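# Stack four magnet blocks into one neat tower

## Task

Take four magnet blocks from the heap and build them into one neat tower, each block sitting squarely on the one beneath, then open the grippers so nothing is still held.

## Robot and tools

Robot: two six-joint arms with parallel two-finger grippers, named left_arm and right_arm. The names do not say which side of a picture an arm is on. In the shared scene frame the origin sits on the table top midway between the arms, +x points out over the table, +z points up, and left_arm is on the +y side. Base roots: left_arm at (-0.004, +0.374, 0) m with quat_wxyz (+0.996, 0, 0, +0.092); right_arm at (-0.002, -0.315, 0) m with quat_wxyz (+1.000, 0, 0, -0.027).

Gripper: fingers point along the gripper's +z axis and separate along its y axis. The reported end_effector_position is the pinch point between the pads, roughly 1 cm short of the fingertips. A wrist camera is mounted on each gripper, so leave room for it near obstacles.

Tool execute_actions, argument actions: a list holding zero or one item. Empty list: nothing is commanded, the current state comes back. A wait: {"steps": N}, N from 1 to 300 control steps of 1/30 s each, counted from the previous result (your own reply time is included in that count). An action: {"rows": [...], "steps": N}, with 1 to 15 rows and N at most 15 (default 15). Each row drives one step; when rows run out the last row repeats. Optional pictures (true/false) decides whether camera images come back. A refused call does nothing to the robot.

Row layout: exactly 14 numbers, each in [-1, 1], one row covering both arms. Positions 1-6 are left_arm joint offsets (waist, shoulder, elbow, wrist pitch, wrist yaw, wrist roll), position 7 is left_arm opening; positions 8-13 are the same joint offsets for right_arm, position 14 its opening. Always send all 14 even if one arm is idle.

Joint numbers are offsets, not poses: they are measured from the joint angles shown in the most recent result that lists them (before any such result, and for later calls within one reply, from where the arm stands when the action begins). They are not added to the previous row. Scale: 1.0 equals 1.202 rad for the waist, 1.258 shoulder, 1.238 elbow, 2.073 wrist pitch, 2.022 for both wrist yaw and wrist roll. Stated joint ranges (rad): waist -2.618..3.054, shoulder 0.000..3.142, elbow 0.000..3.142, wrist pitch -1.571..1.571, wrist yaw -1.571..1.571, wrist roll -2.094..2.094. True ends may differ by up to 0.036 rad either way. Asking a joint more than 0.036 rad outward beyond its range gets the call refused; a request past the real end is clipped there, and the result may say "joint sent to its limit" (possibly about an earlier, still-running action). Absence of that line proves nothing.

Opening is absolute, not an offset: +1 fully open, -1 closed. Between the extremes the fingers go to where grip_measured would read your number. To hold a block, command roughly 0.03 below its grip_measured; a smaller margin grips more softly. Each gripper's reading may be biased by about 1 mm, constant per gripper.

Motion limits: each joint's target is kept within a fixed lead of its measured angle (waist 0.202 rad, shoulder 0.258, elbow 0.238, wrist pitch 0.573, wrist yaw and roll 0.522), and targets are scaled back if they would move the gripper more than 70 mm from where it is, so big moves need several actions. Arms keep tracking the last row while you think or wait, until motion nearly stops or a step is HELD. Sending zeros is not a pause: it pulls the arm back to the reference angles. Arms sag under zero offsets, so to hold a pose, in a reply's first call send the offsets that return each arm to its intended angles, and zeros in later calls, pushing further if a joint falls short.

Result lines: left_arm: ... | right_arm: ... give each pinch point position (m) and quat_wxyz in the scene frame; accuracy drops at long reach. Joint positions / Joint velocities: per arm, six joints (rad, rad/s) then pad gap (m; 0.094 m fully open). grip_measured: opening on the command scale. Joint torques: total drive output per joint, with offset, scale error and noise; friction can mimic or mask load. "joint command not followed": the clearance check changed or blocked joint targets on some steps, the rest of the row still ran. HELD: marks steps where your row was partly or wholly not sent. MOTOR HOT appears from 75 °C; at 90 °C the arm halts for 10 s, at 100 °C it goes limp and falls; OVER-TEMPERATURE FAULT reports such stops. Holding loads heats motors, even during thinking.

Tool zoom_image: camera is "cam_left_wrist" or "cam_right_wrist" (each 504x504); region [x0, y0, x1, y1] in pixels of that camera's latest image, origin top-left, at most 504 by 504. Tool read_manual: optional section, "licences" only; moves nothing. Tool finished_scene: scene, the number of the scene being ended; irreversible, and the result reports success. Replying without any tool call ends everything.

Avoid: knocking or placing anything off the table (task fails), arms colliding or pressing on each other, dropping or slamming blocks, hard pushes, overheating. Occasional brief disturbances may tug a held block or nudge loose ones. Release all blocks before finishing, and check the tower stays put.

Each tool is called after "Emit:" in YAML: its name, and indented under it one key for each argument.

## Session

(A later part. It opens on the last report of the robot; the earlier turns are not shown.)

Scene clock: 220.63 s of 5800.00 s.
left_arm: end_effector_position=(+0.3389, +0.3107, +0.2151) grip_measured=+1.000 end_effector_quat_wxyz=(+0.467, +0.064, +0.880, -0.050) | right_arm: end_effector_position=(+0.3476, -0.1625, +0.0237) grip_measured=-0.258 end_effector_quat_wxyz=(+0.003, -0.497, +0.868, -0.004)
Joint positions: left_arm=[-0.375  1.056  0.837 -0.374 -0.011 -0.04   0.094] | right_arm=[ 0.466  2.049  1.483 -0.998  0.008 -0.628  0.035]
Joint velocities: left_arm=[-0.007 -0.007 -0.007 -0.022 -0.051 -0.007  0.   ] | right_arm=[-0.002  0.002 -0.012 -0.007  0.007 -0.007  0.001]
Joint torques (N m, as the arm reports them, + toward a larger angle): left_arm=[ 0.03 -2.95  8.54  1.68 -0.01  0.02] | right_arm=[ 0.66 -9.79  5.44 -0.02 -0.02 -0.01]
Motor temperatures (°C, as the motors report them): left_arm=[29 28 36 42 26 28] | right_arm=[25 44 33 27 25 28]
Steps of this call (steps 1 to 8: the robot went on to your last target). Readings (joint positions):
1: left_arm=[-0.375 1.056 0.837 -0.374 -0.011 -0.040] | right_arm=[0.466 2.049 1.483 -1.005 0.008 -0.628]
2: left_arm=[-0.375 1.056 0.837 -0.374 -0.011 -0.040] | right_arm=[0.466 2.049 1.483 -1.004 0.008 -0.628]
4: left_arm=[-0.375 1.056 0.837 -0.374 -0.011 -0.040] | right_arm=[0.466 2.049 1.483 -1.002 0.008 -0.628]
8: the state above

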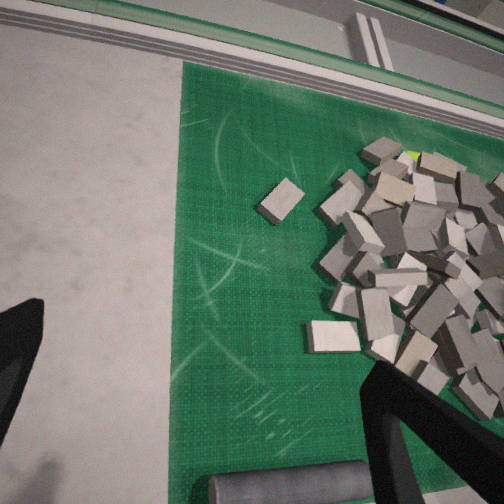

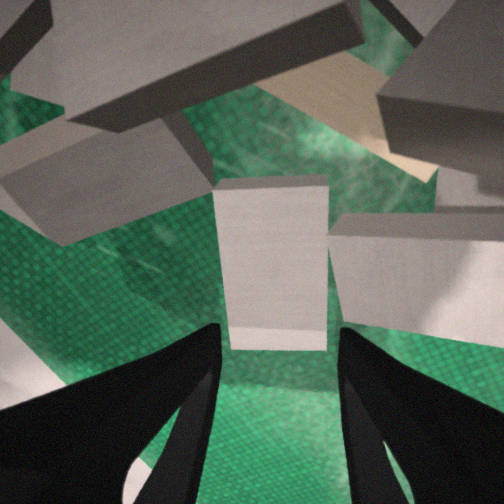

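Emit:
execute_actions:
  actions:
    - {"rows":[[0,0,0,0,0,0,1,0,0,0,0,0,0,-0.32],[0,0,0,0,0,0,1,0,0,0,0,0,0,-0.38],[0,0,0,0,0,0,1,0,0,0,0,0,0,-0.42],[0,0,0,0,0,0,1,0,0,0,0,0,0,-0.45],[0,0,0,0,0,0,1,0,0,0,0,0,0,-0.48],[0,0,0,0,0,0,1,0,0,0,0,0,0,-0.51]],"steps":9}
  pictures: false

Emit:
execute_actions:
  actions:
    - {"rows":[[0,0,0,0,0,0,1,0,-0.015,-0.01,0,0,0,-0.51],[0,0,0,0,0,0,1,-0.004,-0.024,-0.02,0,0,0,-0.51],[0,0,0,0,0,0,1,-0.008,-0.032,-0.032,0.005,0,-0.005,-0.51],[0,0,0,0,0,0,1,-0.012,-0.04,-0.044,0.01,0,-0.008,-0.51],[0,0,0,0,0,0,1,-0.017,-0.048,-0.056,0.013,0,-0.011,-0.51],[0,0,0,0,0,0,1,-0.022,-0.056,-0.068,0.016,0,-0.014,-0.51],[0,0,0,0,0,0,1,-0.027,-0.064,-0.08,0.019,0,-0.017,-0.51],[0,0,0,0,0,0,1,-0.032,-0.072,-0.092,0.022,0,-0.02,-0.51],[0,0,0,0,0,0,1,-0.037,-0.08,-0.104,0.025,0,-0.023,-0.51],[0,0,0,0,0,0,1,-0.042,-0.088,-0.116,0.028,0,-0.026,-0.51],[0,0,0,0,0,0,1,-0.047,-0.096,-0.128,0.03,0,-0.029,-0.51],[0,0,0,0,0,0,1,-0.052,-0.101,-0.138,0.031,0,-0.032,-0.51],[0,0,0,0,0,0,1,-0.056,-0.104,-0.146,0.031,0,-0.035,-0.51]],"steps":15}
  pictures: false

Emit:
execute_actions:
  actions:
    - {"steps":8}

Scene clock: 229.47 s of 5800.00 s.
left_arm: end_effector_position=(+0.3389, +0.3107, +0.2151) grip_measured=+1.000 end_effector_quat_wxyz=(+0.467, +0.064, +0.880, -0.050) | right_arm: end_effector_position=(+0.3481, -0.1623, +0.0237) grip_measured=-0.494 end_effector_quat_wxyz=(+0.004, -0.497, +0.868, -0.005)
Joint positions: left_arm=[-0.375  1.056  0.837 -0.374 -0.011 -0.04   0.094] | right_arm=[ 0.466  2.049  1.483 -0.996  0.008 -0.628  0.024]
Joint velocities: left_arm=[0.007 0.007 0.002 0.007 0.022 0.037 0.   ] | right_arm=[-0.002 -0.007 -0.002 -0.051 -0.051  0.022 -0.001]
Joint torques (N m, as the arm reports them, + toward a larger angle): left_arm=[-0.07 -2.98  8.51  1.7   0.01  0.01] | right_arm=[ -0.03 -10.24   6.81  -0.19  -0.01  -0.02]
Motor temperatures (°C, as the motors report them): left_arm=[29 28 36 42 26 28] | right_arm=[25 44 32 27 25 28]
Steps of this call (steps 1 to 15: the robot went on to your last target; steps 16 to 90: nothing new was sent; then 5.53 s passed at rest; steps 91 to 99: all 9 steps of this action). Readings (joint positions):
91: left_arm=[-0.375 1.056 0.837 -0.374 -0.011 -0.040] | right_arm=[0.466 2.049 1.483 -0.996 0.008 -0.628]
92: left_arm=[-0.375 1.056 0.837 -0.374 -0.011 -0.040] | right_arm=[0.466 2.049 1.483 -0.996 0.008 -0.628]
94: left_arm=[-0.375 1.056 0.837 -0.374 -0.011 -0.040] | right_arm=[0.466 2.049 1.483 -0.996 0.008 -0.628]
98: left_arm=[-0.375 1.056 0.837 -0.374 -0.011 -0.040] | right_arm=[0.466 2.049 1.483 -0.996 0.008 -0.628]
99: the state above

Scene clock: 229.97 s of 5800.00 s.
left_arm: end_effector_position=(+0.3389, +0.3107, +0.2151) grip_measured=+1.000 end_effector_quat_wxyz=(+0.467, +0.064, +0.880, -0.050) | right_arm: end_effector_position=(+0.3243, -0.1955, +0.0235) grip_measured=-0.494 end_effector_quat_wxyz=(-0.005, -0.493, +0.870, -0.004)
Joint positions: left_arm=[-0.375  1.056  0.837 -0.374 -0.011 -0.04   0.094] | right_arm=[ 0.406  1.941  1.325 -0.962  0.01  -0.678  0.024]
Joint velocities: left_arm=[ 0.007 -0.007 -0.002 -0.066 -0.066  0.066  0.   ] | right_arm=[-0.12  -0.061 -0.125  0.007  0.007 -0.081  0.   ]
Joint torques (N m, as the arm reports them, + toward a larger angle): left_arm=[ 0.06 -2.82  8.54  1.66 -0.01  0.02] | right_arm=[ -0.15 -10.93   5.43   0.04  -0.02  -0.05]
Motor temperatures (°C, as the motors report them): left_arm=[29 28 36 42 26 28] | right_arm=[25 44 32 27 25 28]
Steps of this call (steps 1 to 15: all 15 steps of this action). Readings (joint positions):
1: left_arm=[-0.375 1.056 0.837 -0.374 -0.011 -0.040] | right_arm=[0.466 2.049 1.483 -0.996 0.008 -0.628]
2: left_arm=[-0.375 1.056 0.837 -0.374 -0.011 -0.040] | right_arm=[0.466 2.049 1.483 -0.996 0.008 -0.628]
4: left_arm=[-0.375 1.056 0.837 -0.374 -0.011 -0.040] | right_arm=[0.465 2.039 1.470 -0.990 0.009 -0.630]
8: left_arm=[-0.375 1.056 0.837 -0.374 -0.011 -0.040] | right_arm=[0.453 1.998 1.414 -0.978 0.009 -0.644]
15: the state above

Scene clock: 230.23 s of 5800.00 s.
left_arm: end_effector_position=(+0.3389, +0.3107, +0.2151) grip_measured=+1.000 end_effector_quat_wxyz=(+0.467, +0.064, +0.880, -0.050) | right_arm: end_effector_position=(+0.3255, -0.1965, +0.0231) grip_measured=-0.494 end_effector_quat_wxyz=(-0.002, -0.497, +0.868, -0.005)
Joint positions: left_arm=[-0.375  1.056  0.837 -0.374 -0.011 -0.04   0.094] | right_arm=[ 0.403  1.94   1.321 -0.955  0.01  -0.691  0.024]
Joint velocities: left_arm=[-0.007  0.002  0.002  0.007  0.022 -0.022  0.   ] | right_arm=[-0.002  0.002 -0.017 -0.081  0.051 -0.037  0.   ]
Joint torques (N m, as the arm reports them, + toward a larger angle): left_arm=[-0.07 -2.96  8.48  1.66  0.01 -0.01] | right_arm=[ -0.33 -11.08   5.06  -0.09  -0.05  -0.02]
Motor temperatures (°C, as the motors report them): left_arm=[29 28 36 42 26 28] | right_arm=[25 44 32 27 25 28]
Steps of this call (steps 1 to 8: the robot went on to your last target). Readings (joint positions):
1: left_arm=[-0.375 1.056 0.837 -0.374 -0.011 -0.040] | right_arm=[0.403 1.940 1.322 -0.962 0.010 -0.681]
2: left_arm=[-0.375 1.056 0.837 -0.374 -0.011 -0.040] | right_arm=[0.403 1.940 1.321 -0.961 0.010 -0.684]
4: left_arm=[-0.375 1.056 0.837 -0.374 -0.011 -0.040] | right_arm=[0.403 1.940 1.321 -0.959 0.010 -0.687]
8: the state above

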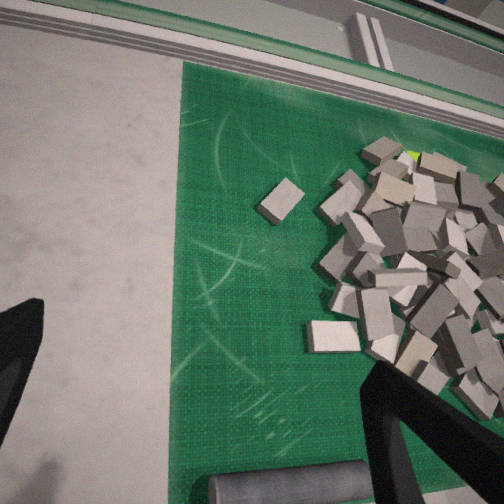

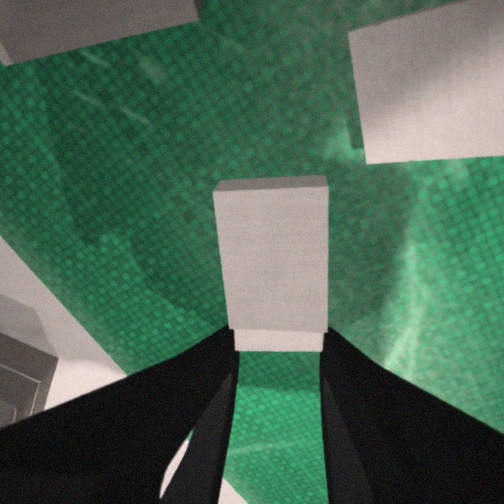

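Emit:
execute_actions:
  actions:
    - {"rows":[[0,0,0,0,0,0,1,0,0,0,0,0,0,-0.45],[0,0,0,0,0,0,1,0,0,0,0,0,0,-0.3],[0,0,0,0,0,0,1,0,0,0,0,0,0,-0.12],[0,0,0,0,0,0,1,0,0,0.02,0,0,0,-0.12],[0,0,0,0,0,0,1,0.005,0,0.03,0,0,0,-0.12],[0,0,0,0,0,0,1,0.012,0.004,0.038,0,0,0,-0.12],[0,0,0,0,0,0,1,0.018,0.009,0.045,0,0,0,-0.12],[0,0,0,0,0,0,1,0.024,0.014,0.052,0,0,0,-0.12],[0,0,0,0,0,0,1,0.03,0.019,0.058,0,0,0,-0.12],[0,0,0,0,0,0,1,0.035,0.024,0.063,0,0,0,-0.12],[0,0,0,0,0,0,1,0.039,0.029,0.063,0,0,0,-0.12],[0,0,0,0,0,0,1,0.039,0.034,0.063,0,0,0,-0.12]],"steps":15}
  pictures: false

Emit:
execute_actions:
  actions:
    - {"steps":6}

Scene clock: 234.37 s of 5800.00 s.
left_arm: end_effector_position=(+0.3389, +0.3107, +0.2151) grip_measured=+1.000 end_effector_quat_wxyz=(+0.467, +0.064, +0.880, -0.050) | right_arm: end_effector_position=(+0.3339, -0.1776, +0.0256) grip_measured=-0.122 end_effector_quat_wxyz=(+0.009, -0.516, +0.856, -0.008)
Joint positions: left_arm=[-0.375  1.056  0.837 -0.374 -0.011 -0.04   0.094] | right_arm=[ 0.445  1.968  1.371 -0.954  0.013 -0.693  0.041]
Joint velocities: left_arm=[-0.007 -0.002 -0.012  0.007 -0.037 -0.066  0.   ] | right_arm=[ 0.037  0.095  0.007 -0.11  -0.066 -0.022  0.   ]
Joint torques (N m, as the arm reports them, + toward a larger angle): left_arm=[-0.03 -2.88  8.47  1.67  0.02  0.  ] | right_arm=[ 0.25 -8.57  9.09 -0.13 -0.02  0.01]
Motor temperatures (°C, as the motors report them): left_arm=[29 28 36 42 26 28] | right_arm=[25 44 32 27 25 28]
Steps of this call (steps 1 to 30: the robot went on to your last target; steps 31 to 90: nothing new was sent; then 0.63 s passed at rest; steps 91 to 105: all 15 steps of this action). Readings (joint positions):
91: left_arm=[-0.375 1.056 0.837 -0.374 -0.011 -0.040] | right_arm=[0.403 1.940 1.321 -0.953 0.010 -0.693]
92: left_arm=[-0.375 1.056 0.837 -0.374 -0.011 -0.040] | right_arm=[0.403 1.940 1.321 -0.953 0.011 -0.693]
94: left_arm=[-0.375 1.056 0.837 -0.374 -0.011 -0.040] | right_arm=[0.403 1.940 1.321 -0.953 0.011 -0.693]
98: left_arm=[-0.375 1.056 0.837 -0.374 -0.011 -0.040] | right_arm=[0.406 1.943 1.334 -0.954 0.012 -0.693]
105: the state above

Scene clock: 234.57 s of 5800.00 s.
left_arm: end_effector_position=(+0.3389, +0.3107, +0.2151) grip_measured=+1.000 end_effector_quat_wxyz=(+0.467, +0.064, +0.880, -0.050) | right_arm: end_effector_position=(+0.3332, -0.1776, +0.0234) grip_measured=-0.122 end_effector_quat_wxyz=(+0.006, -0.516, +0.856, -0.007)
Joint positions: left_arm=[-0.375  1.056  0.837 -0.374 -0.011 -0.04   0.094] | right_arm=[ 0.445  1.975  1.371 -0.954  0.013 -0.693  0.041]
Joint velocities: left_arm=[ 0.002  0.012  0.007 -0.022  0.022  0.066  0.   ] | right_arm=[-0.012 -0.017  0.012 -0.051  0.051 -0.081 -0.   ]
Joint torques (N m, as the arm reports them, + toward a larger angle): left_arm=[-0.11 -2.95  8.5   1.68 -0.01  0.  ] | right_arm=[ 0.37 -8.84  9.08 -0.15 -0.04  0.01]
Motor temperatures (°C, as the motors report them): left_arm=[29 28 36 42 26 28] | right_arm=[25 44 32 27 25 28]
Steps of this call (steps 1 to 6: the robot went on to your last target). Readings (joint positions):
1: left_arm=[-0.375 1.056 0.837 -0.374 -0.011 -0.040] | right_arm=[0.445 1.971 1.371 -0.954 0.013 -0.693]
2: left_arm=[-0.375 1.056 0.837 -0.374 -0.011 -0.040] | right_arm=[0.445 1.973 1.371 -0.954 0.013 -0.693]
4: left_arm=[-0.375 1.056 0.837 -0.374 -0.011 -0.040] | right_arm=[0.445 1.975 1.371 -0.954 0.013 -0.693]
6: the state above

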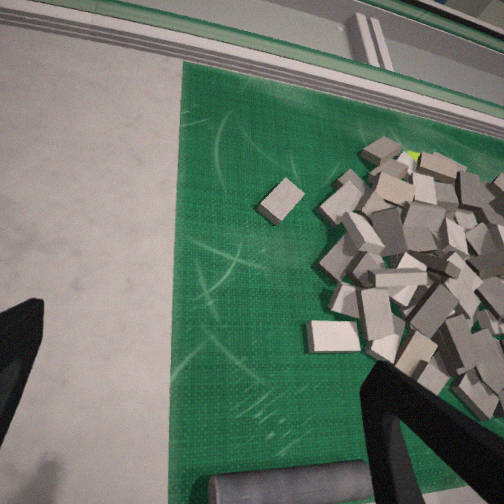

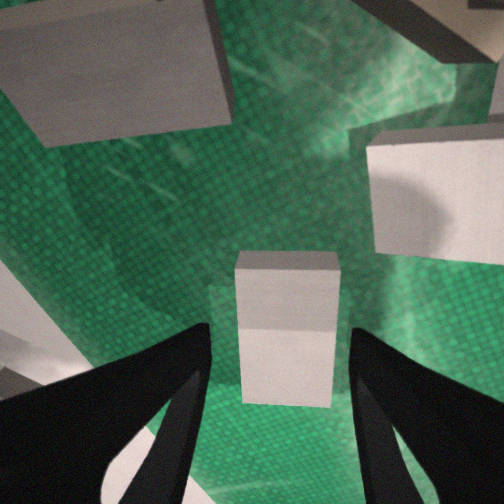

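Emit:
execute_actions:
  actions:
    - {"rows":[[0,0,0,0,0,0,1,0,0,0,0,0,0,-0.22],[0,0,0,0,0,0,1,0,0,0,0,0,0,-0.3],[0,0,0,0,0,0,1,0,0,0,0,0,0,-0.36],[0,0,0,0,0,0,1,0,0,0,0,0,0,-0.41],[0,0,0,0,0,0,1,0,0,0,0,0,0,-0.45],[0,0,0,0,0,0,1,0,0,0,0,0,0,-0.48],[0,0,0,0,0,0,1,0,0,0,0,0,0,-0.52]],"steps":10}
  pictures: false

Emit:
execute_actions:
  actions:
    - {"rows":[[0,0,0,0,0,0,1,0,-0.015,0,-0.01,0,0,-0.52],[0,0,0,0,0,0,1,0,-0.035,0,-0.02,0,0,-0.52],[0,0,0,0,0,0,1,0,-0.06,0,-0.035,0,0,-0.52],[0,0,0,0,0,0,1,0,-0.09,0,-0.05,0,0.03,-0.52],[0,0,0,0,0,0,1,0,-0.12,0,-0.065,-0.011,0.07,-0.52],[0,0,0,0,0,0,1,0,-0.15,0,-0.08,-0.011,0.11,-0.52],[0,0,0,0,0,0,1,0,-0.18,0,-0.095,-0.011,0.15,-0.52],[0,0,0,0,0,0,1,0.01,-0.21,-0.01,-0.095,-0.011,0.19,-0.52],[0,0,0,0,0,0,1,0.03,-0.24,-0.03,-0.095,-0.011,0.23,-0.52],[0,0,0,0,0,0,1,0.05,-0.265,-0.06,-0.095,-0.011,0.27,-0.52],[0,0,0,0,0,0,1,0.075,-0.285,-0.09,-0.095,-0.011,0.31,-0.52],[0,0,0,0,0,0,1,0.1,-0.3,-0.12,-0.095,-0.011,0.347,-0.52],[0,0,0,0,0,0,1,0.118,-0.315,-0.15,-0.095,-0.011,0.347,-0.52],[0,0,0,0,0,0,1,0.13,-0.325,-0.175,-0.095,-0.011,0.347,-0.52],[0,0,0,0,0,0,1,0.139,-0.33,-0.197,-0.095,-0.011,0.347,-0.52]],"steps":15}
  pictures: false

Emit:
execute_actions:
  actions:
    - {"steps":14}

Scene clock: 244.33 s of 5800.00 s.
left_arm: end_effector_position=(+0.3389, +0.3107, +0.2151) grip_measured=+1.000 end_effector_quat_wxyz=(+0.467, +0.064, +0.880, -0.050) | right_arm: end_effector_position=(+0.3333, -0.1778, +0.0234) grip_measured=-0.477 end_effector_quat_wxyz=(+0.006, -0.516, +0.856, -0.008)
Joint positions: left_arm=[-0.375  1.056  0.837 -0.374 -0.011 -0.04   0.094] | right_arm=[ 0.445  1.975  1.371 -0.954  0.014 -0.693  0.025]
Joint velocities: left_arm=[ 0.012 -0.007 -0.002 -0.037  0.051  0.037  0.   ] | right_arm=[-0.002 -0.012 -0.022  0.081  0.051  0.066 -0.001]
Joint torques (N m, as the arm reports them, + toward a larger angle): left_arm=[-0.05 -2.93  8.57  1.7  -0.04  0.03] | right_arm=[ 0.   -9.52  6.85 -0.16 -0.02 -0.01]
Motor temperatures (°C, as the motors report them): left_arm=[29 28 36 42 26 28] | right_arm=[25 44 33 27 25 28]
Steps of this call (steps 1 to 15: the robot went on to your last target; steps 16 to 90: nothing new was sent; then 6.43 s passed at rest; steps 91 to 100: all 10 steps of this action). Readings (joint positions):
91: left_arm=[-0.375 1.056 0.837 -0.374 -0.011 -0.040] | right_arm=[0.445 1.975 1.371 -0.954 0.013 -0.693]
92: left_arm=[-0.375 1.056 0.837 -0.374 -0.011 -0.040] | right_arm=[0.445 1.975 1.371 -0.954 0.013 -0.693]
94: left_arm=[-0.375 1.056 0.837 -0.374 -0.011 -0.040] | right_arm=[0.445 1.975 1.371 -0.954 0.013 -0.693]
98: left_arm=[-0.375 1.056 0.837 -0.374 -0.011 -0.040] | right_arm=[0.445 1.975 1.371 -0.954 0.014 -0.693]
100: the state above

Scene clock: 244.83 s of 5800.00 s.
left_arm: end_effector_position=(+0.3389, +0.3107, +0.2151) grip_measured=+1.000 end_effector_quat_wxyz=(+0.467, +0.064, +0.880, -0.050) | right_arm: end_effector_position=(+0.2588, -0.1624, +0.1124) grip_measured=-0.477 end_effector_quat_wxyz=(+0.068, -0.326, +0.943, +0.013)
Joint positions: left_arm=[-0.375  1.056  0.837 -0.374 -0.011 -0.04   0.094] | right_arm=[ 0.579  1.561  1.226 -1.097  0.001 -0.141  0.025]
Joint velocities: left_arm=[-0.007 -0.012  0.002  0.051 -0.037 -0.037  0.   ] | right_arm=[ 0.769 -0.276 -1.033 -0.227 -0.11   0.93   0.   ]
Joint torques (N m, as the arm reports them, + toward a larger angle): left_arm=[-0.13 -3.03  8.64  1.68 -0.04  0.03] | right_arm=[-1.14 -4.83  4.37 -0.2   0.09  0.07]
Motor temperatures (°C, as the motors report them): left_arm=[29 28 36 42 26 28] | right_arm=[25 44 33 27 25 28]
Steps of this call (steps 1 to 15: all 15 steps of this action). Readings (joint positions):
1: left_arm=[-0.375 1.056 0.837 -0.374 -0.011 -0.040] | right_arm=[0.445 1.975 1.371 -0.954 0.014 -0.693]
2: left_arm=[-0.375 1.056 0.837 -0.374 -0.011 -0.040] | right_arm=[0.445 1.973 1.371 -0.956 0.014 -0.693]
4: left_arm=[-0.375 1.056 0.837 -0.374 -0.011 -0.040] | right_arm=[0.445 1.952 1.371 -0.976 0.014 -0.684]
8: left_arm=[-0.375 1.056 0.837 -0.374 -0.011 -0.040] | right_arm=[0.445 1.818 1.371 -1.054 0.007 -0.533]
15: the state above

Scene clock: 245.30 s of 5800.00 s.
left_arm: end_effector_position=(+0.3389, +0.3107, +0.2151) grip_measured=+1.000 end_effector_quat_wxyz=(+0.467, +0.064, +0.880, -0.050) | right_arm: end_effector_position=(+0.2171, -0.1722, +0.0845) grip_measured=-0.477 end_effector_quat_wxyz=(-0.009, -0.281, +0.960, +0.003)
Joint positions: left_arm=[-0.375  1.056  0.837 -0.374 -0.011 -0.04   0.094] | right_arm=[ 0.619  1.566  1.128 -1.148 -0.011 -0.003  0.025]
Joint velocities: left_arm=[-0.002 -0.002 -0.012  0.051 -0.007 -0.037  0.   ] | right_arm=[-0.012 -0.007  0.007 -0.022 -0.022  0.037 -0.   ]
Joint torques (N m, as the arm reports them, + toward a larger angle): left_arm=[ 0.02 -2.9   8.48  1.68 -0.03  0.02] | right_arm=[-0.46 -6.61  7.01 -0.27  0.01  0.1 ]
Motor temperatures (°C, as the motors report them): left_arm=[29 28 36 42 26 28] | right_arm=[25 44 33 27 25 28]
Steps of this call (steps 1 to 14: the robot went on to your last target). Readings (joint positions):
1: left_arm=[-0.375 1.056 0.837 -0.374 -0.011 -0.040] | right_arm=[0.601 1.558 1.194 -1.107 -0.004 -0.113]
2: left_arm=[-0.375 1.056 0.837 -0.374 -0.011 -0.040] | right_arm=[0.614 1.560 1.167 -1.117 -0.009 -0.090]
4: left_arm=[-0.375 1.056 0.837 -0.374 -0.011 -0.040] | right_arm=[0.619 1.565 1.134 -1.138 -0.012 -0.057]
8: left_arm=[-0.375 1.056 0.837 -0.374 -0.011 -0.040] | right_arm=[0.619 1.566 1.128 -1.148 -0.011 -0.021]
14: the state above

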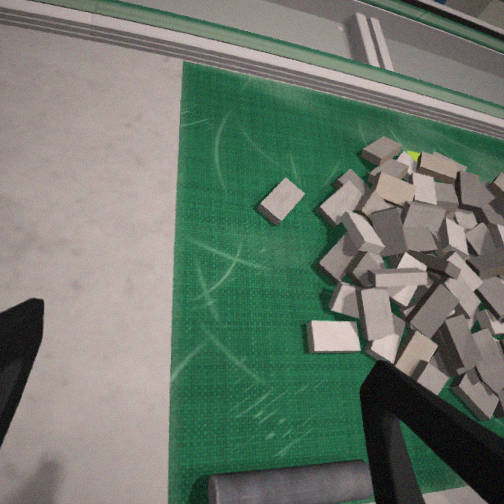

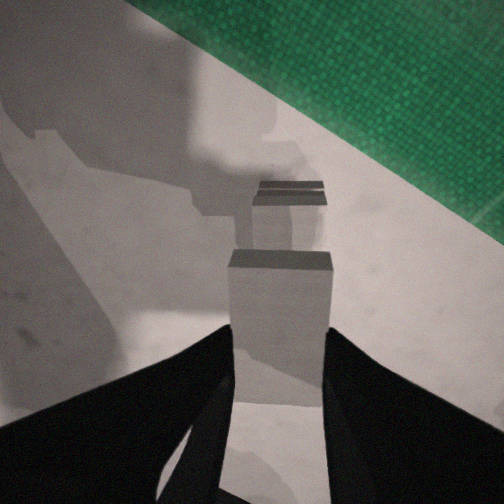

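Emit:
execute_actions:
  actions:
    - {"rows":[[0,0,0,0,0,0,1,0,0,-0.008,0.01,0.013,-0.008,-0.52],[0,0,0,0,0,0,1,0,0,-0.016,0.02,0.013,-0.008,-0.52],[0,0,0,0,0,0,1,0,0.005,-0.024,0.03,0.013,-0.008,-0.52],[0,0,0,0,0,0,1,0,0.01,-0.032,0.04,0.013,-0.008,-0.52],[0,0,0,0,0,0,1,0,0.015,-0.04,0.05,0.013,-0.008,-0.52],[0,0,0,0,0,0,1,0,0.019,-0.048,0.061,0.013,-0.008,-0.52],[0,0,0,0,0,0,1,0,0.019,-0.056,0.061,0.013,-0.008,-0.52],[0,0,0,0,0,0,1,0,0.019,-0.063,0.061,0.013,-0.008,-0.52],[0,0,0,0,0,0,1,0,0.019,-0.069,0.061,0.013,-0.008,-0.52],[0,0,0,0,0,0,1,0,0.019,-0.073,0.061,0.013,-0.008,-0.52]],"steps":15}
  pictures: false

Emit:
execute_actions:
  actions:
    - {"steps":8}

Emit:
zoom_image:
  camera: "cam_right_wrist"
  region: [200,180,360,290]

Scene clock: 254.03 s of 5800.00 s.
left_arm: end_effector_position=(+0.3389, +0.3107, +0.2151) grip_measured=+1.000 end_effector_quat_wxyz=(+0.467, +0.064, +0.880, -0.050) | right_arm: end_effector_position=(+0.2179, -0.1757, +0.0605) grip_measured=-0.477 end_effector_quat_wxyz=(-0.008, -0.286, +0.958, -0.006)
Joint positions: left_arm=[-0.375  1.056  0.837 -0.374 -0.011 -0.04   0.094] | right_arm=[ 0.619  1.587  1.05  -1.052  0.007 -0.014  0.025]
Joint velocities: left_arm=[-0.002 -0.012 -0.002 -0.022  0.022  0.022  0.   ] | right_arm=[ 0.012 -0.002 -0.007  0.11   0.081  0.022  0.   ]
Joint torques (N m, as the arm reports them, + toward a larger angle): left_arm=[-0.01 -2.93  8.51  1.67 -0.01  0.  ] | right_arm=[-0.03 -5.66  5.64 -0.01  0.04 -0.1 ]
Motor temperatures (°C, as the motors report them): left_arm=[29 28 36 42 26 28] | right_arm=[25 42 33 26 25 28]
Steps of this call (steps 1 to 30: the robot went on to your last target; steps 31 to 90: nothing new was sent; then 5.23 s passed at rest; steps 91 to 105: all 15 steps of this action). Readings (joint positions):
91: left_arm=[-0.375 1.056 0.837 -0.374 -0.011 -0.040] | right_arm=[0.619 1.566 1.128 -1.148 -0.009 -0.000]
92: left_arm=[-0.375 1.056 0.837 -0.374 -0.011 -0.040] | right_arm=[0.619 1.566 1.128 -1.146 -0.005 -0.003]
94: left_arm=[-0.375 1.056 0.837 -0.374 -0.011 -0.040] | right_arm=[0.619 1.566 1.122 -1.129 -0.000 -0.007]
98: left_arm=[-0.375 1.056 0.837 -0.374 -0.011 -0.040] | right_arm=[0.619 1.575 1.088 -1.075 0.005 -0.011]
105: the state above

Scene clock: 254.30 s of 5800.00 s.
left_arm: end_effector_position=(+0.3389, +0.3107, +0.2151) grip_measured=+1.000 end_effector_quat_wxyz=(+0.467, +0.064, +0.880, -0.050) | right_arm: end_effector_position=(+0.2201, -0.1743, +0.0605) grip_measured=-0.477 end_effector_quat_wxyz=(-0.003, -0.286, +0.958, -0.005)
Joint positions: left_arm=[-0.375  1.056  0.837 -0.374 -0.011 -0.04   0.094] | right_arm=[ 0.619  1.587  1.05  -1.042  0.008 -0.014  0.025]
Joint velocities: left_arm=[-0.007 -0.007 -0.007 -0.051 -0.007  0.081  0.   ] | right_arm=[ 0.007 -0.007 -0.007  0.022 -0.007 -0.022 -0.001]
Joint torques (N m, as the arm reports them, + toward a larger angle): left_arm=[-0.07 -2.86  8.53  1.68  0.    0.  ] | right_arm=[-0.02 -5.76  5.81  0.01  0.03 -0.1 ]
Motor temperatures (°C, as the motors report them): left_arm=[29 28 36 42 26 28] | right_arm=[25 42 33 26 25 28]
Steps of this call (steps 1 to 8: the robot went on to your last target). Readings (joint positions):
1: left_arm=[-0.375 1.056 0.837 -0.374 -0.011 -0.040] | right_arm=[0.619 1.587 1.050 -1.049 0.007 -0.014]
2: left_arm=[-0.375 1.056 0.837 -0.374 -0.011 -0.040] | right_arm=[0.619 1.587 1.050 -1.047 0.007 -0.014]
4: left_arm=[-0.375 1.056 0.837 -0.374 -0.011 -0.040] | right_arm=[0.619 1.587 1.050 -1.044 0.008 -0.014]
8: the state above

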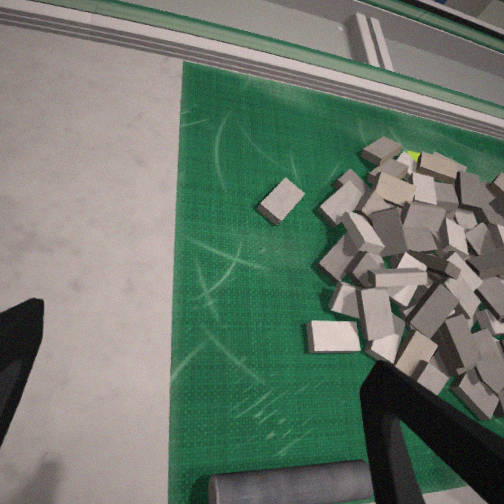

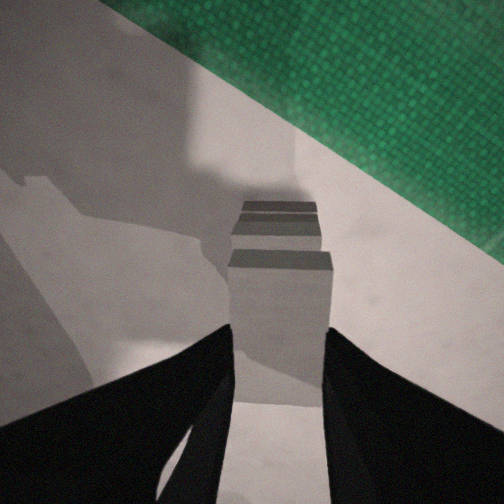

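Region (200, 180, 360, 290) of cam_right_wrist's 504x504 image, scaled by 3.150, with more detail than that image has; it fills the top 346 rows of this view, and the rest is white.

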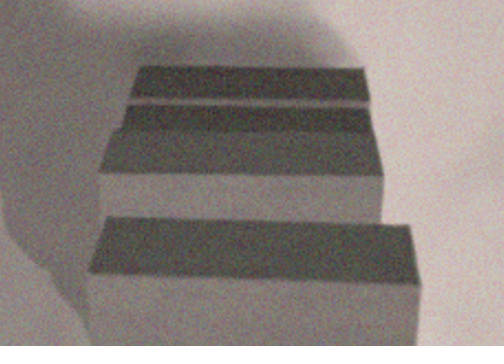

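Emit:
execute_actions:
  actions:
    - {"rows":[[0,0,0,0,0,0,1,0,0,0,0.008,-0.0095,-0.012,-0.52],[0,0,0,0,0,0,1,0,0,0,0.014,-0.0095,-0.012,-0.52],[0,0,0,0,0,0,1,0,0,0,0.014,-0.0095,-0.012,-0.52],[0,0,0,0,0,0,1,0,0,0,0.014,-0.0095,-0.012,-0.52],[0,0,0,0,0,0,1,0,0.005,0,0.014,-0.0095,-0.012,-0.52],[0,0,0,0,0,0,1,0,0.009,0,0.014,-0.0095,-0.012,-0.52],[0,0,0,0,0,0,1,0,0.013,0,0.014,-0.0095,-0.012,-0.52],[0,0,0,0,0,0,1,0,0.016,0,0.014,-0.0095,-0.012,-0.52],[0,0,0,0,0,0,1,0,0.019,0,0.014,-0.0095,-0.012,-0.52],[0,0,0,0,0,0,1,0,0.022,0,0.014,-0.0095,-0.012,-0.52]],"steps":15}

Emit:
zoom_image:
  camera: "cam_right_wrist"
  region: [200,180,360,290]

Scene clock: 265.27 s of 5800.00 s.
left_arm: end_effector_position=(+0.3389, +0.3107, +0.2151) grip_measured=+1.000 end_effector_quat_wxyz=(+0.467, +0.064, +0.880, -0.050) | right_arm: end_effector_position=(+0.2199, -0.1717, +0.0551) grip_measured=-0.477 end_effector_quat_wxyz=(-0.010, -0.294, +0.956, +0.000)
Joint positions: left_arm=[-0.375  1.056  0.837 -0.374 -0.011 -0.04   0.094] | right_arm=[ 0.619  1.609  1.05  -1.031 -0.005 -0.032  0.025]
Joint velocities: left_arm=[-0.002  0.017 -0.007 -0.037 -0.022 -0.037  0.   ] | right_arm=[ 0.007  0.002  0.007  0.066 -0.037  0.037 -0.   ]
Joint torques (N m, as the arm reports them, + toward a larger angle): left_arm=[-0.14 -2.99  8.4   1.67 -0.01  0.03] | right_arm=[-0.02 -5.49  6.96 -0.02 -0.11 -0.14]
Motor temperatures (°C, as the motors report them): left_arm=[29 28 37 42 26 28] | right_arm=[25 41 32 27 25 28]
Steps of this call (steps 1 to 30: the robot went on to your last target; steps 31 to 90: nothing new was sent; then 7.47 s passed at rest; steps 91 to 105: all 15 steps of this action). Readings (joint positions):
91: left_arm=[-0.375 1.056 0.837 -0.374 -0.011 -0.040] | right_arm=[0.619 1.587 1.050 -1.041 0.006 -0.017]
92: left_arm=[-0.375 1.056 0.837 -0.374 -0.011 -0.040] | right_arm=[0.619 1.587 1.050 -1.040 0.003 -0.021]
94: left_arm=[-0.375 1.056 0.837 -0.374 -0.011 -0.040] | right_arm=[0.619 1.587 1.050 -1.037 -0.000 -0.025]
98: left_arm=[-0.375 1.056 0.837 -0.374 -0.011 -0.040] | right_arm=[0.619 1.589 1.050 -1.033 -0.003 -0.030]
105: the state above

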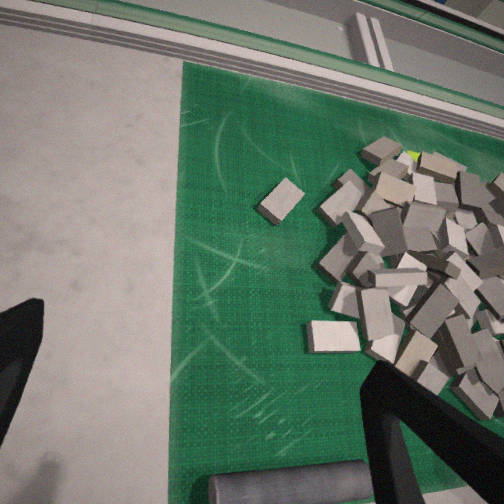

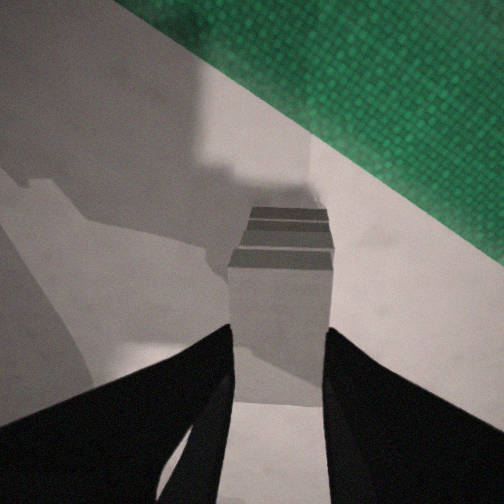

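Region (200, 180, 360, 290) of cam_right_wrist's 504x504 image, scaled by 3.150, with more detail than that image has; it fills the top 346 rows of this view, and the rest is white.

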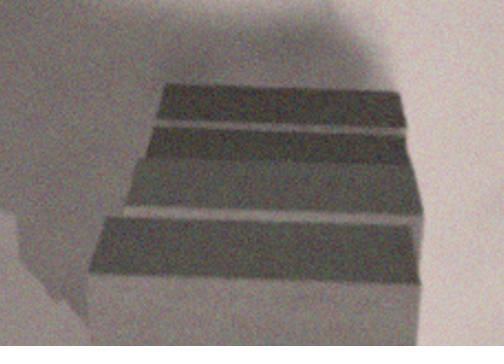

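Emit:
execute_actions:
  actions:
    - {"rows":[[0,0,0,0,0,0,1,0,0,0,0,0.007,0,-0.52],[0,0,0,0,0,0,1,0,0,0,0,0.007,0,-0.52],[0,0,0,0,0,0,1,0,0,0,0,0.007,0,-0.52],[0,0,0,0,0,0,1,0,0,0,0,0.007,0,-0.52],[0,0,0,0,0,0,1,0,0.006,0,0,0.007,0,-0.52],[0,0,0,0,0,0,1,0,0.01,0,0,0.007,0,-0.52],[0,0,0,0,0,0,1,0,0.013,0,0,0.007,0,-0.52]],"steps":12}
  pictures: false

Emit:
execute_actions:
  actions:
    - {"rows":[[0,0,0,0,0,0,1,0,0,0,0,0,0,-0.5],[0,0,0,0,0,0,1,0,0,0,0,0,0,-0.48],[0,0,0,0,0,0,1,0,0,0,0,0,0,-0.46],[0,0,0,0,0,0,1,0,0,0,0,0,0,-0.42],[0,0,0,0,0,0,1,0,0,0,0,0,0,-0.3],[0,0,0,0,0,0,1,0,0,0,0,0,0,-0.1],[0,0,0,0,0,0,1,0,0,0,0,0,0,0.1]],"steps":10}

Emit:
zoom_image:
  camera: "cam_right_wrist"
  region: [180,180,400,430]

Scene clock: 270.57 s of 5800.00 s.
left_arm: end_effector_position=(+0.3389, +0.3107, +0.2151) grip_measured=+1.000 end_effector_quat_wxyz=(+0.467, +0.064, +0.880, -0.050) | right_arm: end_effector_position=(+0.2208, -0.1727, +0.0551) grip_measured=-0.477 end_effector_quat_wxyz=(-0.009, -0.295, +0.956, -0.003)
Joint positions: left_arm=[-0.375  1.056  0.837 -0.374 -0.011 -0.04   0.094] | right_arm=[ 0.619  1.609  1.05  -1.031  0.002 -0.033  0.025]
Joint velocities: left_arm=[ 0.002 -0.007 -0.012 -0.007 -0.081  0.022  0.   ] | right_arm=[ 0.002 -0.007  0.017 -0.037 -0.081 -0.037 -0.   ]
Joint torques (N m, as the arm reports them, + toward a larger angle): left_arm=[-0.08 -2.96  8.49  1.7   0.01  0.  ] | right_arm=[-0.03 -4.76  6.79 -0.22  0.04 -0.01]
Motor temperatures (°C, as the motors report them): left_arm=[29 28 37 42 26 28] | right_arm=[25 41 32 27 25 28]
Steps of this call (steps 1 to 15: the robot went on to your last target; steps 16 to 90: nothing new was sent; then 1.90 s passed at rest; steps 91 to 102: all 12 steps of this action). Readings (joint positions):
91: left_arm=[-0.375 1.056 0.837 -0.374 -0.011 -0.040] | right_arm=[0.619 1.609 1.050 -1.031 -0.005 -0.033]
92: left_arm=[-0.375 1.056 0.837 -0.374 -0.011 -0.040] | right_arm=[0.619 1.609 1.050 -1.031 -0.003 -0.033]
94: left_arm=[-0.375 1.056 0.837 -0.374 -0.011 -0.040] | right_arm=[0.619 1.609 1.050 -1.031 -0.001 -0.033]
98: left_arm=[-0.375 1.056 0.837 -0.374 -0.011 -0.040] | right_arm=[0.619 1.609 1.050 -1.031 0.001 -0.033]
102: the state above

Scene clock: 270.90 s of 5800.00 s.
left_arm: end_effector_position=(+0.3389, +0.3107, +0.2151) grip_measured=+1.000 end_effector_quat_wxyz=(+0.467, +0.064, +0.880, -0.050) | right_arm: end_effector_position=(+0.2208, -0.1727, +0.0551) grip_measured=+0.097 end_effector_quat_wxyz=(-0.009, -0.295, +0.956, -0.003)
Joint positions: left_arm=[-0.375  1.056  0.837 -0.374 -0.011 -0.04   0.094] | right_arm=[ 0.619  1.609  1.05  -1.031  0.002 -0.033  0.052]
Joint velocities: left_arm=[ 0.007 -0.007  0.002  0.066 -0.037 -0.066  0.   ] | right_arm=[-0.012 -0.012 -0.002  0.007 -0.081  0.037  0.003]
Joint torques (N m, as the arm reports them, + toward a larger angle): left_arm=[-0.04 -2.92  8.58  1.68  0.01 -0.01] | right_arm=[-0.02 -6.15  6.91 -0.21 -0.01 -0.02]
Motor temperatures (°C, as the motors report them): left_arm=[29 28 37 42 26 28] | right_arm=[25 41 32 27 25 28]
Steps of this call (steps 1 to 10: all 10 steps of this action). Readings (joint positions):
1: left_arm=[-0.375 1.056 0.837 -0.374 -0.011 -0.040] | right_arm=[0.619 1.609 1.050 -1.031 0.002 -0.033]
2: left_arm=[-0.375 1.056 0.837 -0.374 -0.011 -0.040] | right_arm=[0.619 1.609 1.050 -1.031 0.002 -0.033]
4: left_arm=[-0.375 1.056 0.837 -0.374 -0.011 -0.040] | right_arm=[0.619 1.609 1.050 -1.031 0.002 -0.033]
8: left_arm=[-0.375 1.056 0.837 -0.374 -0.011 -0.040] | right_arm=[0.619 1.609 1.050 -1.031 0.002 -0.033]
10: the state above

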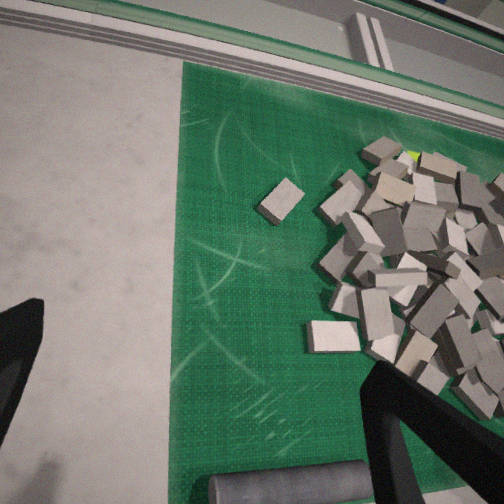

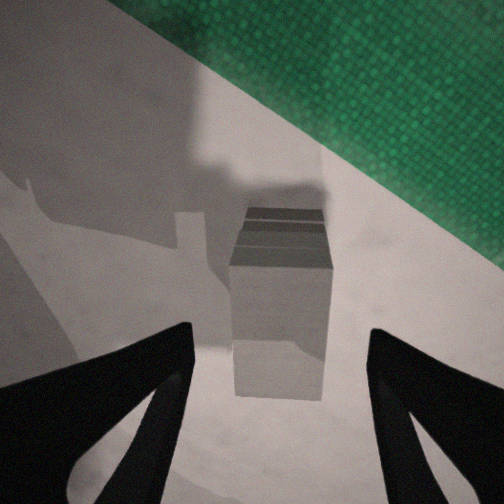

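Region (180, 180, 400, 430) of cam_right_wrist's 504x504 image, scaled by 2.016, with more detail than that image has; it fills the left 444 columns of this view, and the rest is white.

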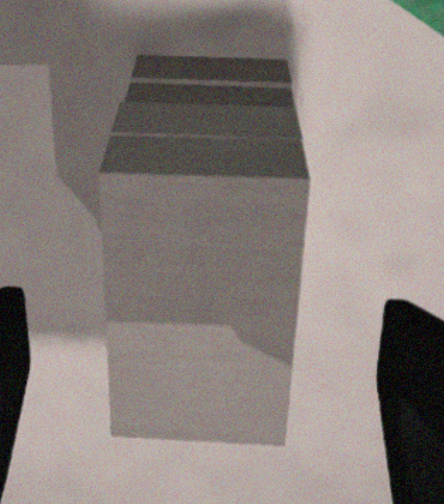

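Emit:
execute_actions:
  actions:
    - {"rows":[[0,0,0,0,0,0,1,0,0.004,-0.008,0.01,0,0.018,0.1],[0,0,0,0,0,0,1,0,0.008,-0.016,0.02,0,0.018,0.1],[0,0,0,0,0,0,1,0,0.012,-0.024,0.03,0,0.018,0.1],[0,0,0,0,0,0,1,0,0.016,-0.032,0.04,0,0.018,0.1],[0,0,0,0,0,0,1,0,0.02,-0.04,0.05,0,0.018,0.1],[0,0,0,0,0,0,1,0,0.024,-0.048,0.06,0,0.018,0.1],[0,0,0,0,0,0,1,0,0.028,-0.056,0.07,0,0.018,0.1],[0,0,0,0,0,0,1,0,0.032,-0.064,0.08,0,0.018,0.1],[0,0,0,0,0,0,1,0,0.036,-0.072,0.085,0,0.018,0.1],[0,0,0,0,0,0,1,0,0.04,-0.078,0.085,0,0.018,0.1],[0,0,0,0,0,0,1,0,0.04,-0.082,0.085,0,0.018,0.1]],"steps":15}
  pictures: false

Emit:
execute_actions:
  actions:
    - {"steps":10}
  pictures: false

Emit:
execute_actions:
  actions:
    - {"rows":[[0,0,0,0,0,0,1,0,0,0,0,0,0,-0.05],[0,0,0,0,0,0,1,0,0,0,0,0,0,-0.2],[0,0,0,0,0,0,1,0,0,0,0,0,0,-0.3],[0,0,0,0,0,0,1,0,0,0,0,0,0,-0.34],[0,0,0,0,0,0,1,0,0,0,0,0,0,-0.37],[0,0,0,0,0,0,1,0,0,0,0,0,0,-0.4],[0,0,0,0,0,0,1,0,0,0,0,0,0,-0.42],[0,0,0,0,0,0,1,0,0,0,0,0,0,-0.44],[0,0,0,0,0,0,1,0,0,0,0,0,0,-0.455],[0,0,0,0,0,0,1,0,0,0,0,0,0,-0.47],[0,0,0,0,0,0,1,0,0,0,0,0,0,-0.485],[0,0,0,0,0,0,1,0,0,0,0,0,0,-0.495]],"steps":15}

Emit:
execute_actions:
  actions:
    - {"rows":[[0,0,0,0,0,0,1,0,0,0,0,0,0,-0.47],[0,0,0,0,0,0,1,0,0,0,0,0,0,-0.45],[0,0,0,0,0,0,1,0,0,0,0,0,0,-0.42],[0,0,0,0,0,0,1,0,0,0,0,0,0,-0.35],[0,0,0,0,0,0,1,0,0,0,0,0,0,-0.1],[0,0,0,0,0,0,1,0,0,0,0,0,0,0.3],[0,0,0,0,0,0,1,0,0,0,0,0,0,0.7],[0,0,0,0,0,0,1,0,0,0,0,0,0,1]],"steps":13}

Scene clock: 279.50 s of 5800.00 s.
left_arm: end_effector_position=(+0.3389, +0.3107, +0.2151) grip_measured=+1.000 end_effector_quat_wxyz=(+0.467, +0.064, +0.880, -0.050) | right_arm: end_effector_position=(+0.2213, -0.1724, +0.0234) grip_measured=+0.098 end_effector_quat_wxyz=(-0.007, -0.281, +0.960, -0.003)
Joint positions: left_arm=[-0.375  1.056  0.837 -0.374 -0.011 -0.04   0.094] | right_arm=[ 0.619  1.655  0.964 -0.894  0.002 -0.003  0.052]
Joint velocities: left_arm=[ 0.007 -0.007  0.002  0.022  0.051  0.007  0.   ] | right_arm=[-0.012  0.007  0.002  0.11   0.051 -0.037  0.001]
Joint torques (N m, as the arm reports them, + toward a larger angle): left_arm=[-0.06 -3.    8.46  1.65 -0.02  0.01] | right_arm=[-0.01 -6.01  5.23  0.07 -0.01  0.  ]
Motor temperatures (°C, as the motors report them): left_arm=[29 28 37 42 26 28] | right_arm=[25 40 32 26 25 28]
Steps of this call (steps 1 to 15: the robot went on to your last target; steps 16 to 90: nothing new was sent; then 5.10 s passed at rest; steps 91 to 105: all 15 steps of this action). Readings (joint positions):
91: left_arm=[-0.375 1.056 0.837 -0.374 -0.011 -0.040] | right_arm=[0.619 1.609 1.050 -1.031 0.002 -0.028]
92: left_arm=[-0.375 1.056 0.837 -0.374 -0.011 -0.040] | right_arm=[0.619 1.609 1.050 -1.029 0.002 -0.023]
94: left_arm=[-0.375 1.056 0.837 -0.374 -0.011 -0.040] | right_arm=[0.619 1.609 1.047 -1.012 0.002 -0.015]
98: left_arm=[-0.375 1.056 0.837 -0.374 -0.011 -0.040] | right_arm=[0.619 1.624 1.014 -0.949 0.002 -0.008]
105: the state above

Scene clock: 279.83 s of 5800.00 s.
left_arm: end_effector_position=(+0.3389, +0.3107, +0.2151) grip_measured=+1.000 end_effector_quat_wxyz=(+0.467, +0.064, +0.880, -0.050) | right_arm: end_effector_position=(+0.2252, -0.1699, +0.0233) grip_measured=+0.098 end_effector_quat_wxyz=(+0.002, -0.280, +0.960, -0.000)
Joint positions: left_arm=[-0.375  1.056  0.837 -0.374 -0.011 -0.04   0.094] | right_arm=[ 0.619  1.655  0.964 -0.875  0.002 -0.002  0.052]
Joint velocities: left_arm=[-0.007  0.002  0.002  0.007  0.007 -0.022  0.   ] | right_arm=[ 0.002 -0.012  0.027  0.037  0.051  0.051  0.   ]
Joint torques (N m, as the arm reports them, + toward a larger angle): left_arm=[-0.03 -2.89  8.56  1.68 -0.03  0.01] | right_arm=[-0.02 -5.93  5.19 -0.03 -0.01  0.05]
Motor temperatures (°C, as the motors report them): left_arm=[29 28 37 42 26 28] | right_arm=[25 40 32 26 25 28]
Steps of this call (steps 1 to 10: the robot went on to your last target). Readings (joint positions):
1: left_arm=[-0.375 1.056 0.837 -0.374 -0.011 -0.040] | right_arm=[0.619 1.655 0.964 -0.891 0.002 -0.003]
2: left_arm=[-0.375 1.056 0.837 -0.374 -0.011 -0.040] | right_arm=[0.619 1.655 0.964 -0.887 0.002 -0.003]
4: left_arm=[-0.375 1.056 0.837 -0.374 -0.011 -0.040] | right_arm=[0.619 1.655 0.964 -0.882 0.002 -0.003]
8: left_arm=[-0.375 1.056 0.837 -0.374 -0.011 -0.040] | right_arm=[0.619 1.655 0.964 -0.877 0.002 -0.003]
10: the state above

Scene clock: 280.33 s of 5800.00 s.
left_arm: end_effector_position=(+0.3389, +0.3107, +0.2151) grip_measured=+1.000 end_effector_quat_wxyz=(+0.467, +0.064, +0.880, -0.050) | right_arm: end_effector_position=(+0.2252, -0.1699, +0.0233) grip_measured=-0.456 end_effector_quat_wxyz=(+0.002, -0.280, +0.960, -0.000)
Joint positions: left_arm=[-0.375  1.056  0.837 -0.374 -0.011 -0.04   0.094] | right_arm=[ 0.619  1.655  0.964 -0.875  0.002 -0.002  0.026]
Joint velocities: left_arm=[-0.012 -0.002  0.007  0.007  0.007  0.037  0.   ] | right_arm=[-0.012 -0.012 -0.007 -0.037  0.022  0.037  0.   ]
Joint torques (N m, as the arm reports them, + toward a larger angle): left_arm=[-0.01 -2.93  8.5   1.67 -0.01  0.01] | right_arm=[-0.03 -6.34  6.49 -0.18 -0.02 -0.01]
Motor temperatures (°C, as the motors report them): left_arm=[29 28 37 42 26 28] | right_arm=[25 40 32 26 25 28]
Steps of this call (steps 1 to 15: all 15 steps of this action). Readings (joint positions):
1: left_arm=[-0.375 1.056 0.837 -0.374 -0.011 -0.040] | right_arm=[0.619 1.655 0.964 -0.875 0.002 -0.002]
2: left_arm=[-0.375 1.056 0.837 -0.374 -0.011 -0.040] | right_arm=[0.619 1.655 0.964 -0.875 0.002 -0.002]
4: left_arm=[-0.375 1.056 0.837 -0.374 -0.011 -0.040] | right_arm=[0.619 1.655 0.964 -0.875 0.002 -0.002]
8: left_arm=[-0.375 1.056 0.837 -0.374 -0.011 -0.040] | right_arm=[0.619 1.655 0.964 -0.875 0.002 -0.002]
15: the state above

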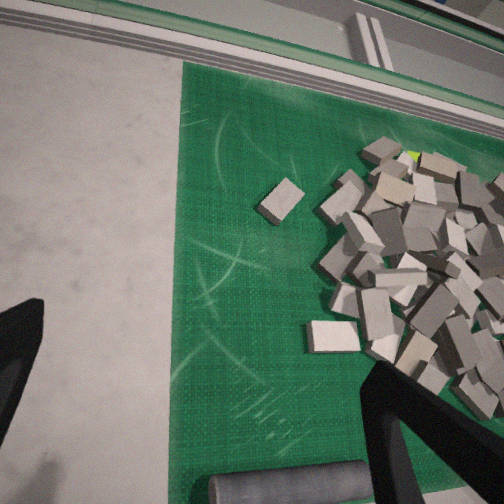

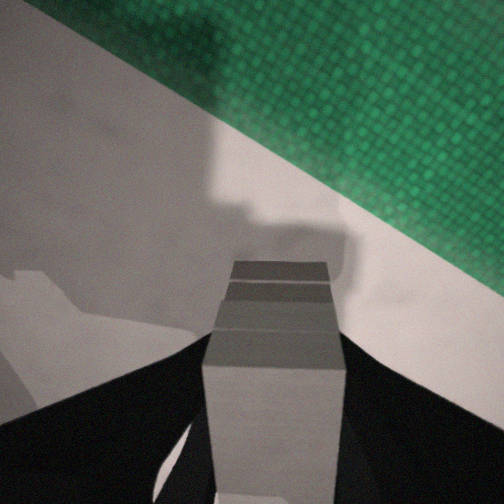

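Scene clock: 280.77 s of 5800.00 s.
left_arm: end_effector_position=(+0.3389, +0.3107, +0.2151) grip_measured=+1.000 end_effector_quat_wxyz=(+0.467, +0.064, +0.880, -0.050) | right_arm: end_effector_position=(+0.2252, -0.1699, +0.0233) grip_measured=+1.000 end_effector_quat_wxyz=(+0.002, -0.280, +0.960, -0.000)
Joint positions: left_arm=[-0.375  1.056  0.837 -0.374 -0.011 -0.04   0.094] | right_arm=[ 0.619  1.655  0.964 -0.875  0.002 -0.002  0.094]
Joint velocities: left_arm=[-0.007  0.007 -0.007 -0.037  0.037  0.022  0.   ] | right_arm=[-0.007 -0.002  0.017 -0.022 -0.007  0.007  0.   ]
Joint torques (N m, as the arm reports them, + toward a larger angle): left_arm=[-0.04 -3.01  8.46  1.66  0.    0.  ] | right_arm=[-0.01 -6.34  6.49 -0.18 -0.01 -0.02]
Motor temperatures (°C, as the motors report them): left_arm=[29 28 37 42 26 28] | right_arm=[25 40 32 26 25 28]
Steps of this call (steps 1 to 13: all 13 steps of this action). Readings (joint positions):
1: left_arm=[-0.375 1.056 0.837 -0.374 -0.011 -0.040] | right_arm=[0.619 1.655 0.964 -0.875 0.002 -0.002]
2: left_arm=[-0.375 1.056 0.837 -0.374 -0.011 -0.040] | right_arm=[0.619 1.655 0.964 -0.875 0.002 -0.002]
4: left_arm=[-0.375 1.056 0.837 -0.374 -0.011 -0.040] | right_arm=[0.619 1.655 0.964 -0.875 0.002 -0.002]
8: left_arm=[-0.375 1.056 0.837 -0.374 -0.011 -0.040] | right_arm=[0.619 1.655 0.964 -0.875 0.002 -0.002]
13: the state above

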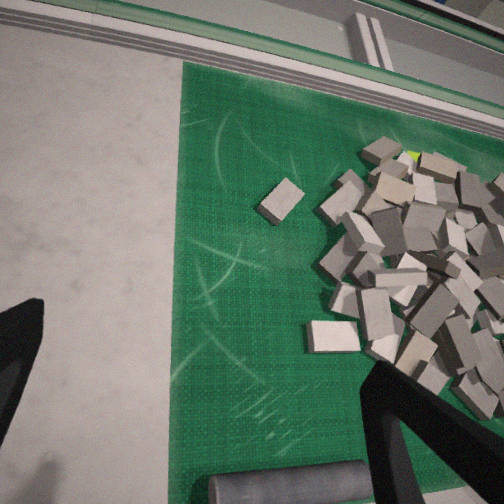

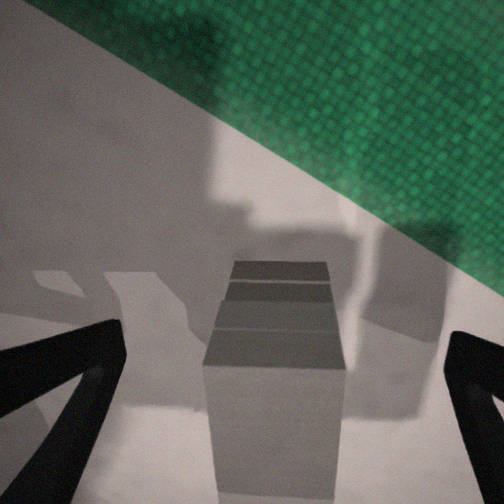

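Emit:
execute_actions:
  actions:
    - {"rows":[[0,0,0,0,0,0,1,0,-0.005,0.02,-0.015,0,0,1],[0,0,0,0,0,0,1,0,-0.01,0.04,-0.03,0,0,1],[0,0,0,0,0,0,1,0,-0.015,0.06,-0.045,0,0,1],[0,0,0,0,0,0,1,0,-0.02,0.08,-0.06,0,0,1],[0,0,0,0,0,0,1,0,-0.025,0.1,-0.075,0,0,1],[0,0,0,0,0,0,1,0,-0.03,0.12,-0.09,0,0,1],[0,0,0,0,0,0,1,0,-0.035,0.14,-0.105,0,0,1],[0,0,0,0,0,0,1,0,-0.04,0.16,-0.12,0,0,1],[0,0,0,0,0,0,1,0,-0.045,0.18,-0.135,0,0,1],[0,0,0,0,0,0,1,0,-0.05,0.2,-0.15,0,0,1],[0,0,0,0,0,0,1,0,-0.055,0.22,-0.165,0,0,1],[0,0,0,0,0,0,1,0,-0.06,0.24,-0.18,0,0,1]],"steps":15}
  pictures: false

Emit:
execute_actions:
  actions:
    - {"steps":12}

Emit:
zoom_image:
  camera: "cam_right_wrist"
  region: [190,150,370,350]

Scene clock: 285.20 s of 5800.00 s.
left_arm: end_effector_position=(+0.3389, +0.3107, +0.2151) grip_measured=+1.000 end_effector_quat_wxyz=(+0.467, +0.064, +0.880, -0.050) | right_arm: end_effector_position=(+0.2414, -0.1596, +0.1061) grip_measured=+1.000 end_effector_quat_wxyz=(+0.027, -0.280, +0.960, +0.007)
Joint positions: left_arm=[-0.375  1.056  0.837 -0.374 -0.011 -0.04   0.094] | right_arm=[ 0.619  1.59   1.237 -1.162  0.002 -0.002  0.094]
Joint velocities: left_arm=[-0.007 -0.007  0.007 -0.007 -0.051 -0.022  0.   ] | right_arm=[-0.012 -0.139  0.183 -0.315  0.022  0.095  0.   ]
Joint torques (N m, as the arm reports them, + toward a larger angle): left_arm=[-0.11 -2.94  8.53  1.67 -0.01  0.01] | right_arm=[-0.01 -6.66  8.19 -0.38 -0.01 -0.01]
Motor temperatures (°C, as the motors report them): left_arm=[29 28 37 42 26 28] | right_arm=[25 40 32 26 25 28]
Steps of this call (steps 1 to 15: the robot went on to your last target; steps 16 to 90: nothing new was sent; then 0.93 s passed at rest; steps 91 to 105: all 15 steps of this action). Readings (joint positions):
91: left_arm=[-0.375 1.056 0.837 -0.374 -0.011 -0.040] | right_arm=[0.619 1.655 0.964 -0.877 0.002 -0.002]
92: left_arm=[-0.375 1.056 0.837 -0.374 -0.011 -0.040] | right_arm=[0.619 1.655 0.966 -0.884 0.002 -0.002]
94: left_arm=[-0.375 1.056 0.837 -0.374 -0.011 -0.040] | right_arm=[0.619 1.655 0.987 -0.920 0.002 -0.002]
98: left_arm=[-0.375 1.056 0.837 -0.374 -0.011 -0.040] | right_arm=[0.619 1.644 1.082 -1.010 0.002 -0.002]
105: the state above

Scene clock: 285.60 s of 5800.00 s.
left_arm: end_effector_position=(+0.3389, +0.3107, +0.2151) grip_measured=+1.000 end_effector_quat_wxyz=(+0.467, +0.064, +0.880, -0.050) | right_arm: end_effector_position=(+0.2284, -0.1679, +0.1079) grip_measured=+1.000 end_effector_quat_wxyz=(-0.001, -0.280, +0.960, -0.002)
Joint positions: left_arm=[-0.375  1.056  0.837 -0.374 -0.011 -0.04   0.094] | right_arm=[ 0.619  1.586  1.241 -1.229  0.002 -0.002  0.094]
Joint velocities: left_arm=[-0.002 -0.002  0.007  0.037  0.007 -0.007  0.   ] | right_arm=[ 0.002 -0.007 -0.002 -0.022  0.022  0.037  0.   ]
Joint torques (N m, as the arm reports them, + toward a larger angle): left_arm=[ 0.   -3.06  8.56  1.68 -0.01  0.  ] | right_arm=[-0.03 -6.72  8.69 -0.34 -0.02 -0.01]
Motor temperatures (°C, as the motors report them): left_arm=[29 28 37 42 26 28] | right_arm=[25 40 32 26 25 28]
Steps of this call (steps 1 to 12: the robot went on to your last target). Readings (joint positions):
1: left_arm=[-0.375 1.056 0.837 -0.374 -0.011 -0.040] | right_arm=[0.619 1.586 1.240 -1.174 0.002 -0.002]
2: left_arm=[-0.375 1.056 0.837 -0.374 -0.011 -0.040] | right_arm=[0.619 1.586 1.241 -1.184 0.002 -0.002]
4: left_arm=[-0.375 1.056 0.837 -0.374 -0.011 -0.040] | right_arm=[0.619 1.586 1.241 -1.204 0.002 -0.002]
8: left_arm=[-0.375 1.056 0.837 -0.374 -0.011 -0.040] | right_arm=[0.619 1.586 1.241 -1.223 0.002 -0.002]
12: the state above

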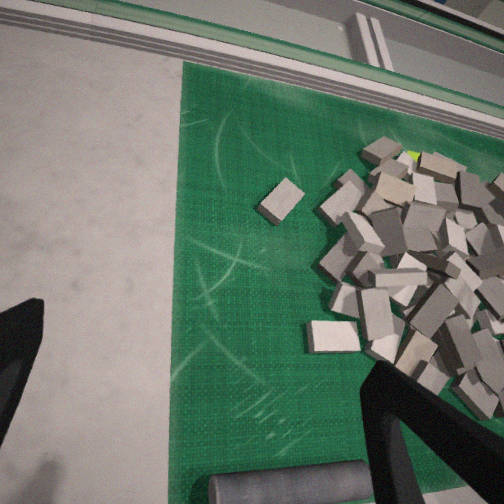

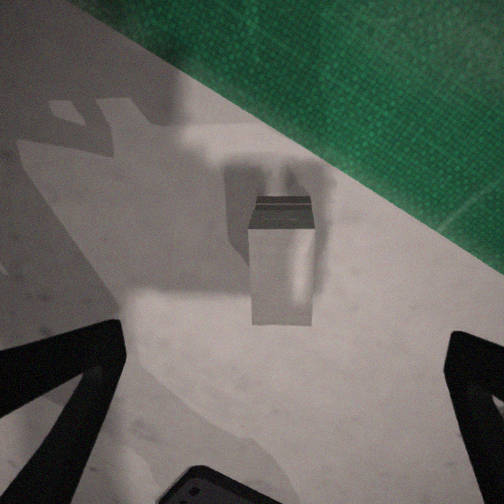

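Region (190, 150, 370, 350) of cam_right_wrist's 504x504 image, scaled by 2.520, with more detail than that image has; it fills the left 454 columns of this view, and the rest is white.

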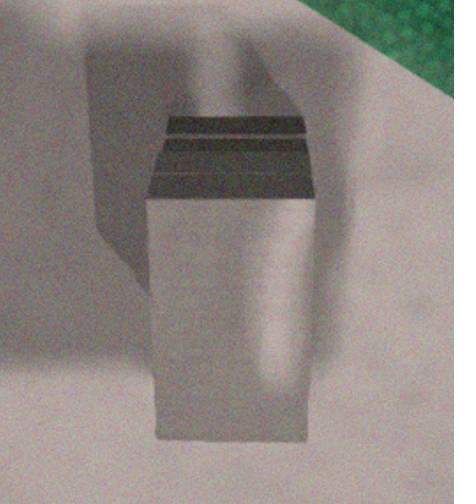

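Emit:
finished_scene:
  scene: 2

The scene is finished: the task was done.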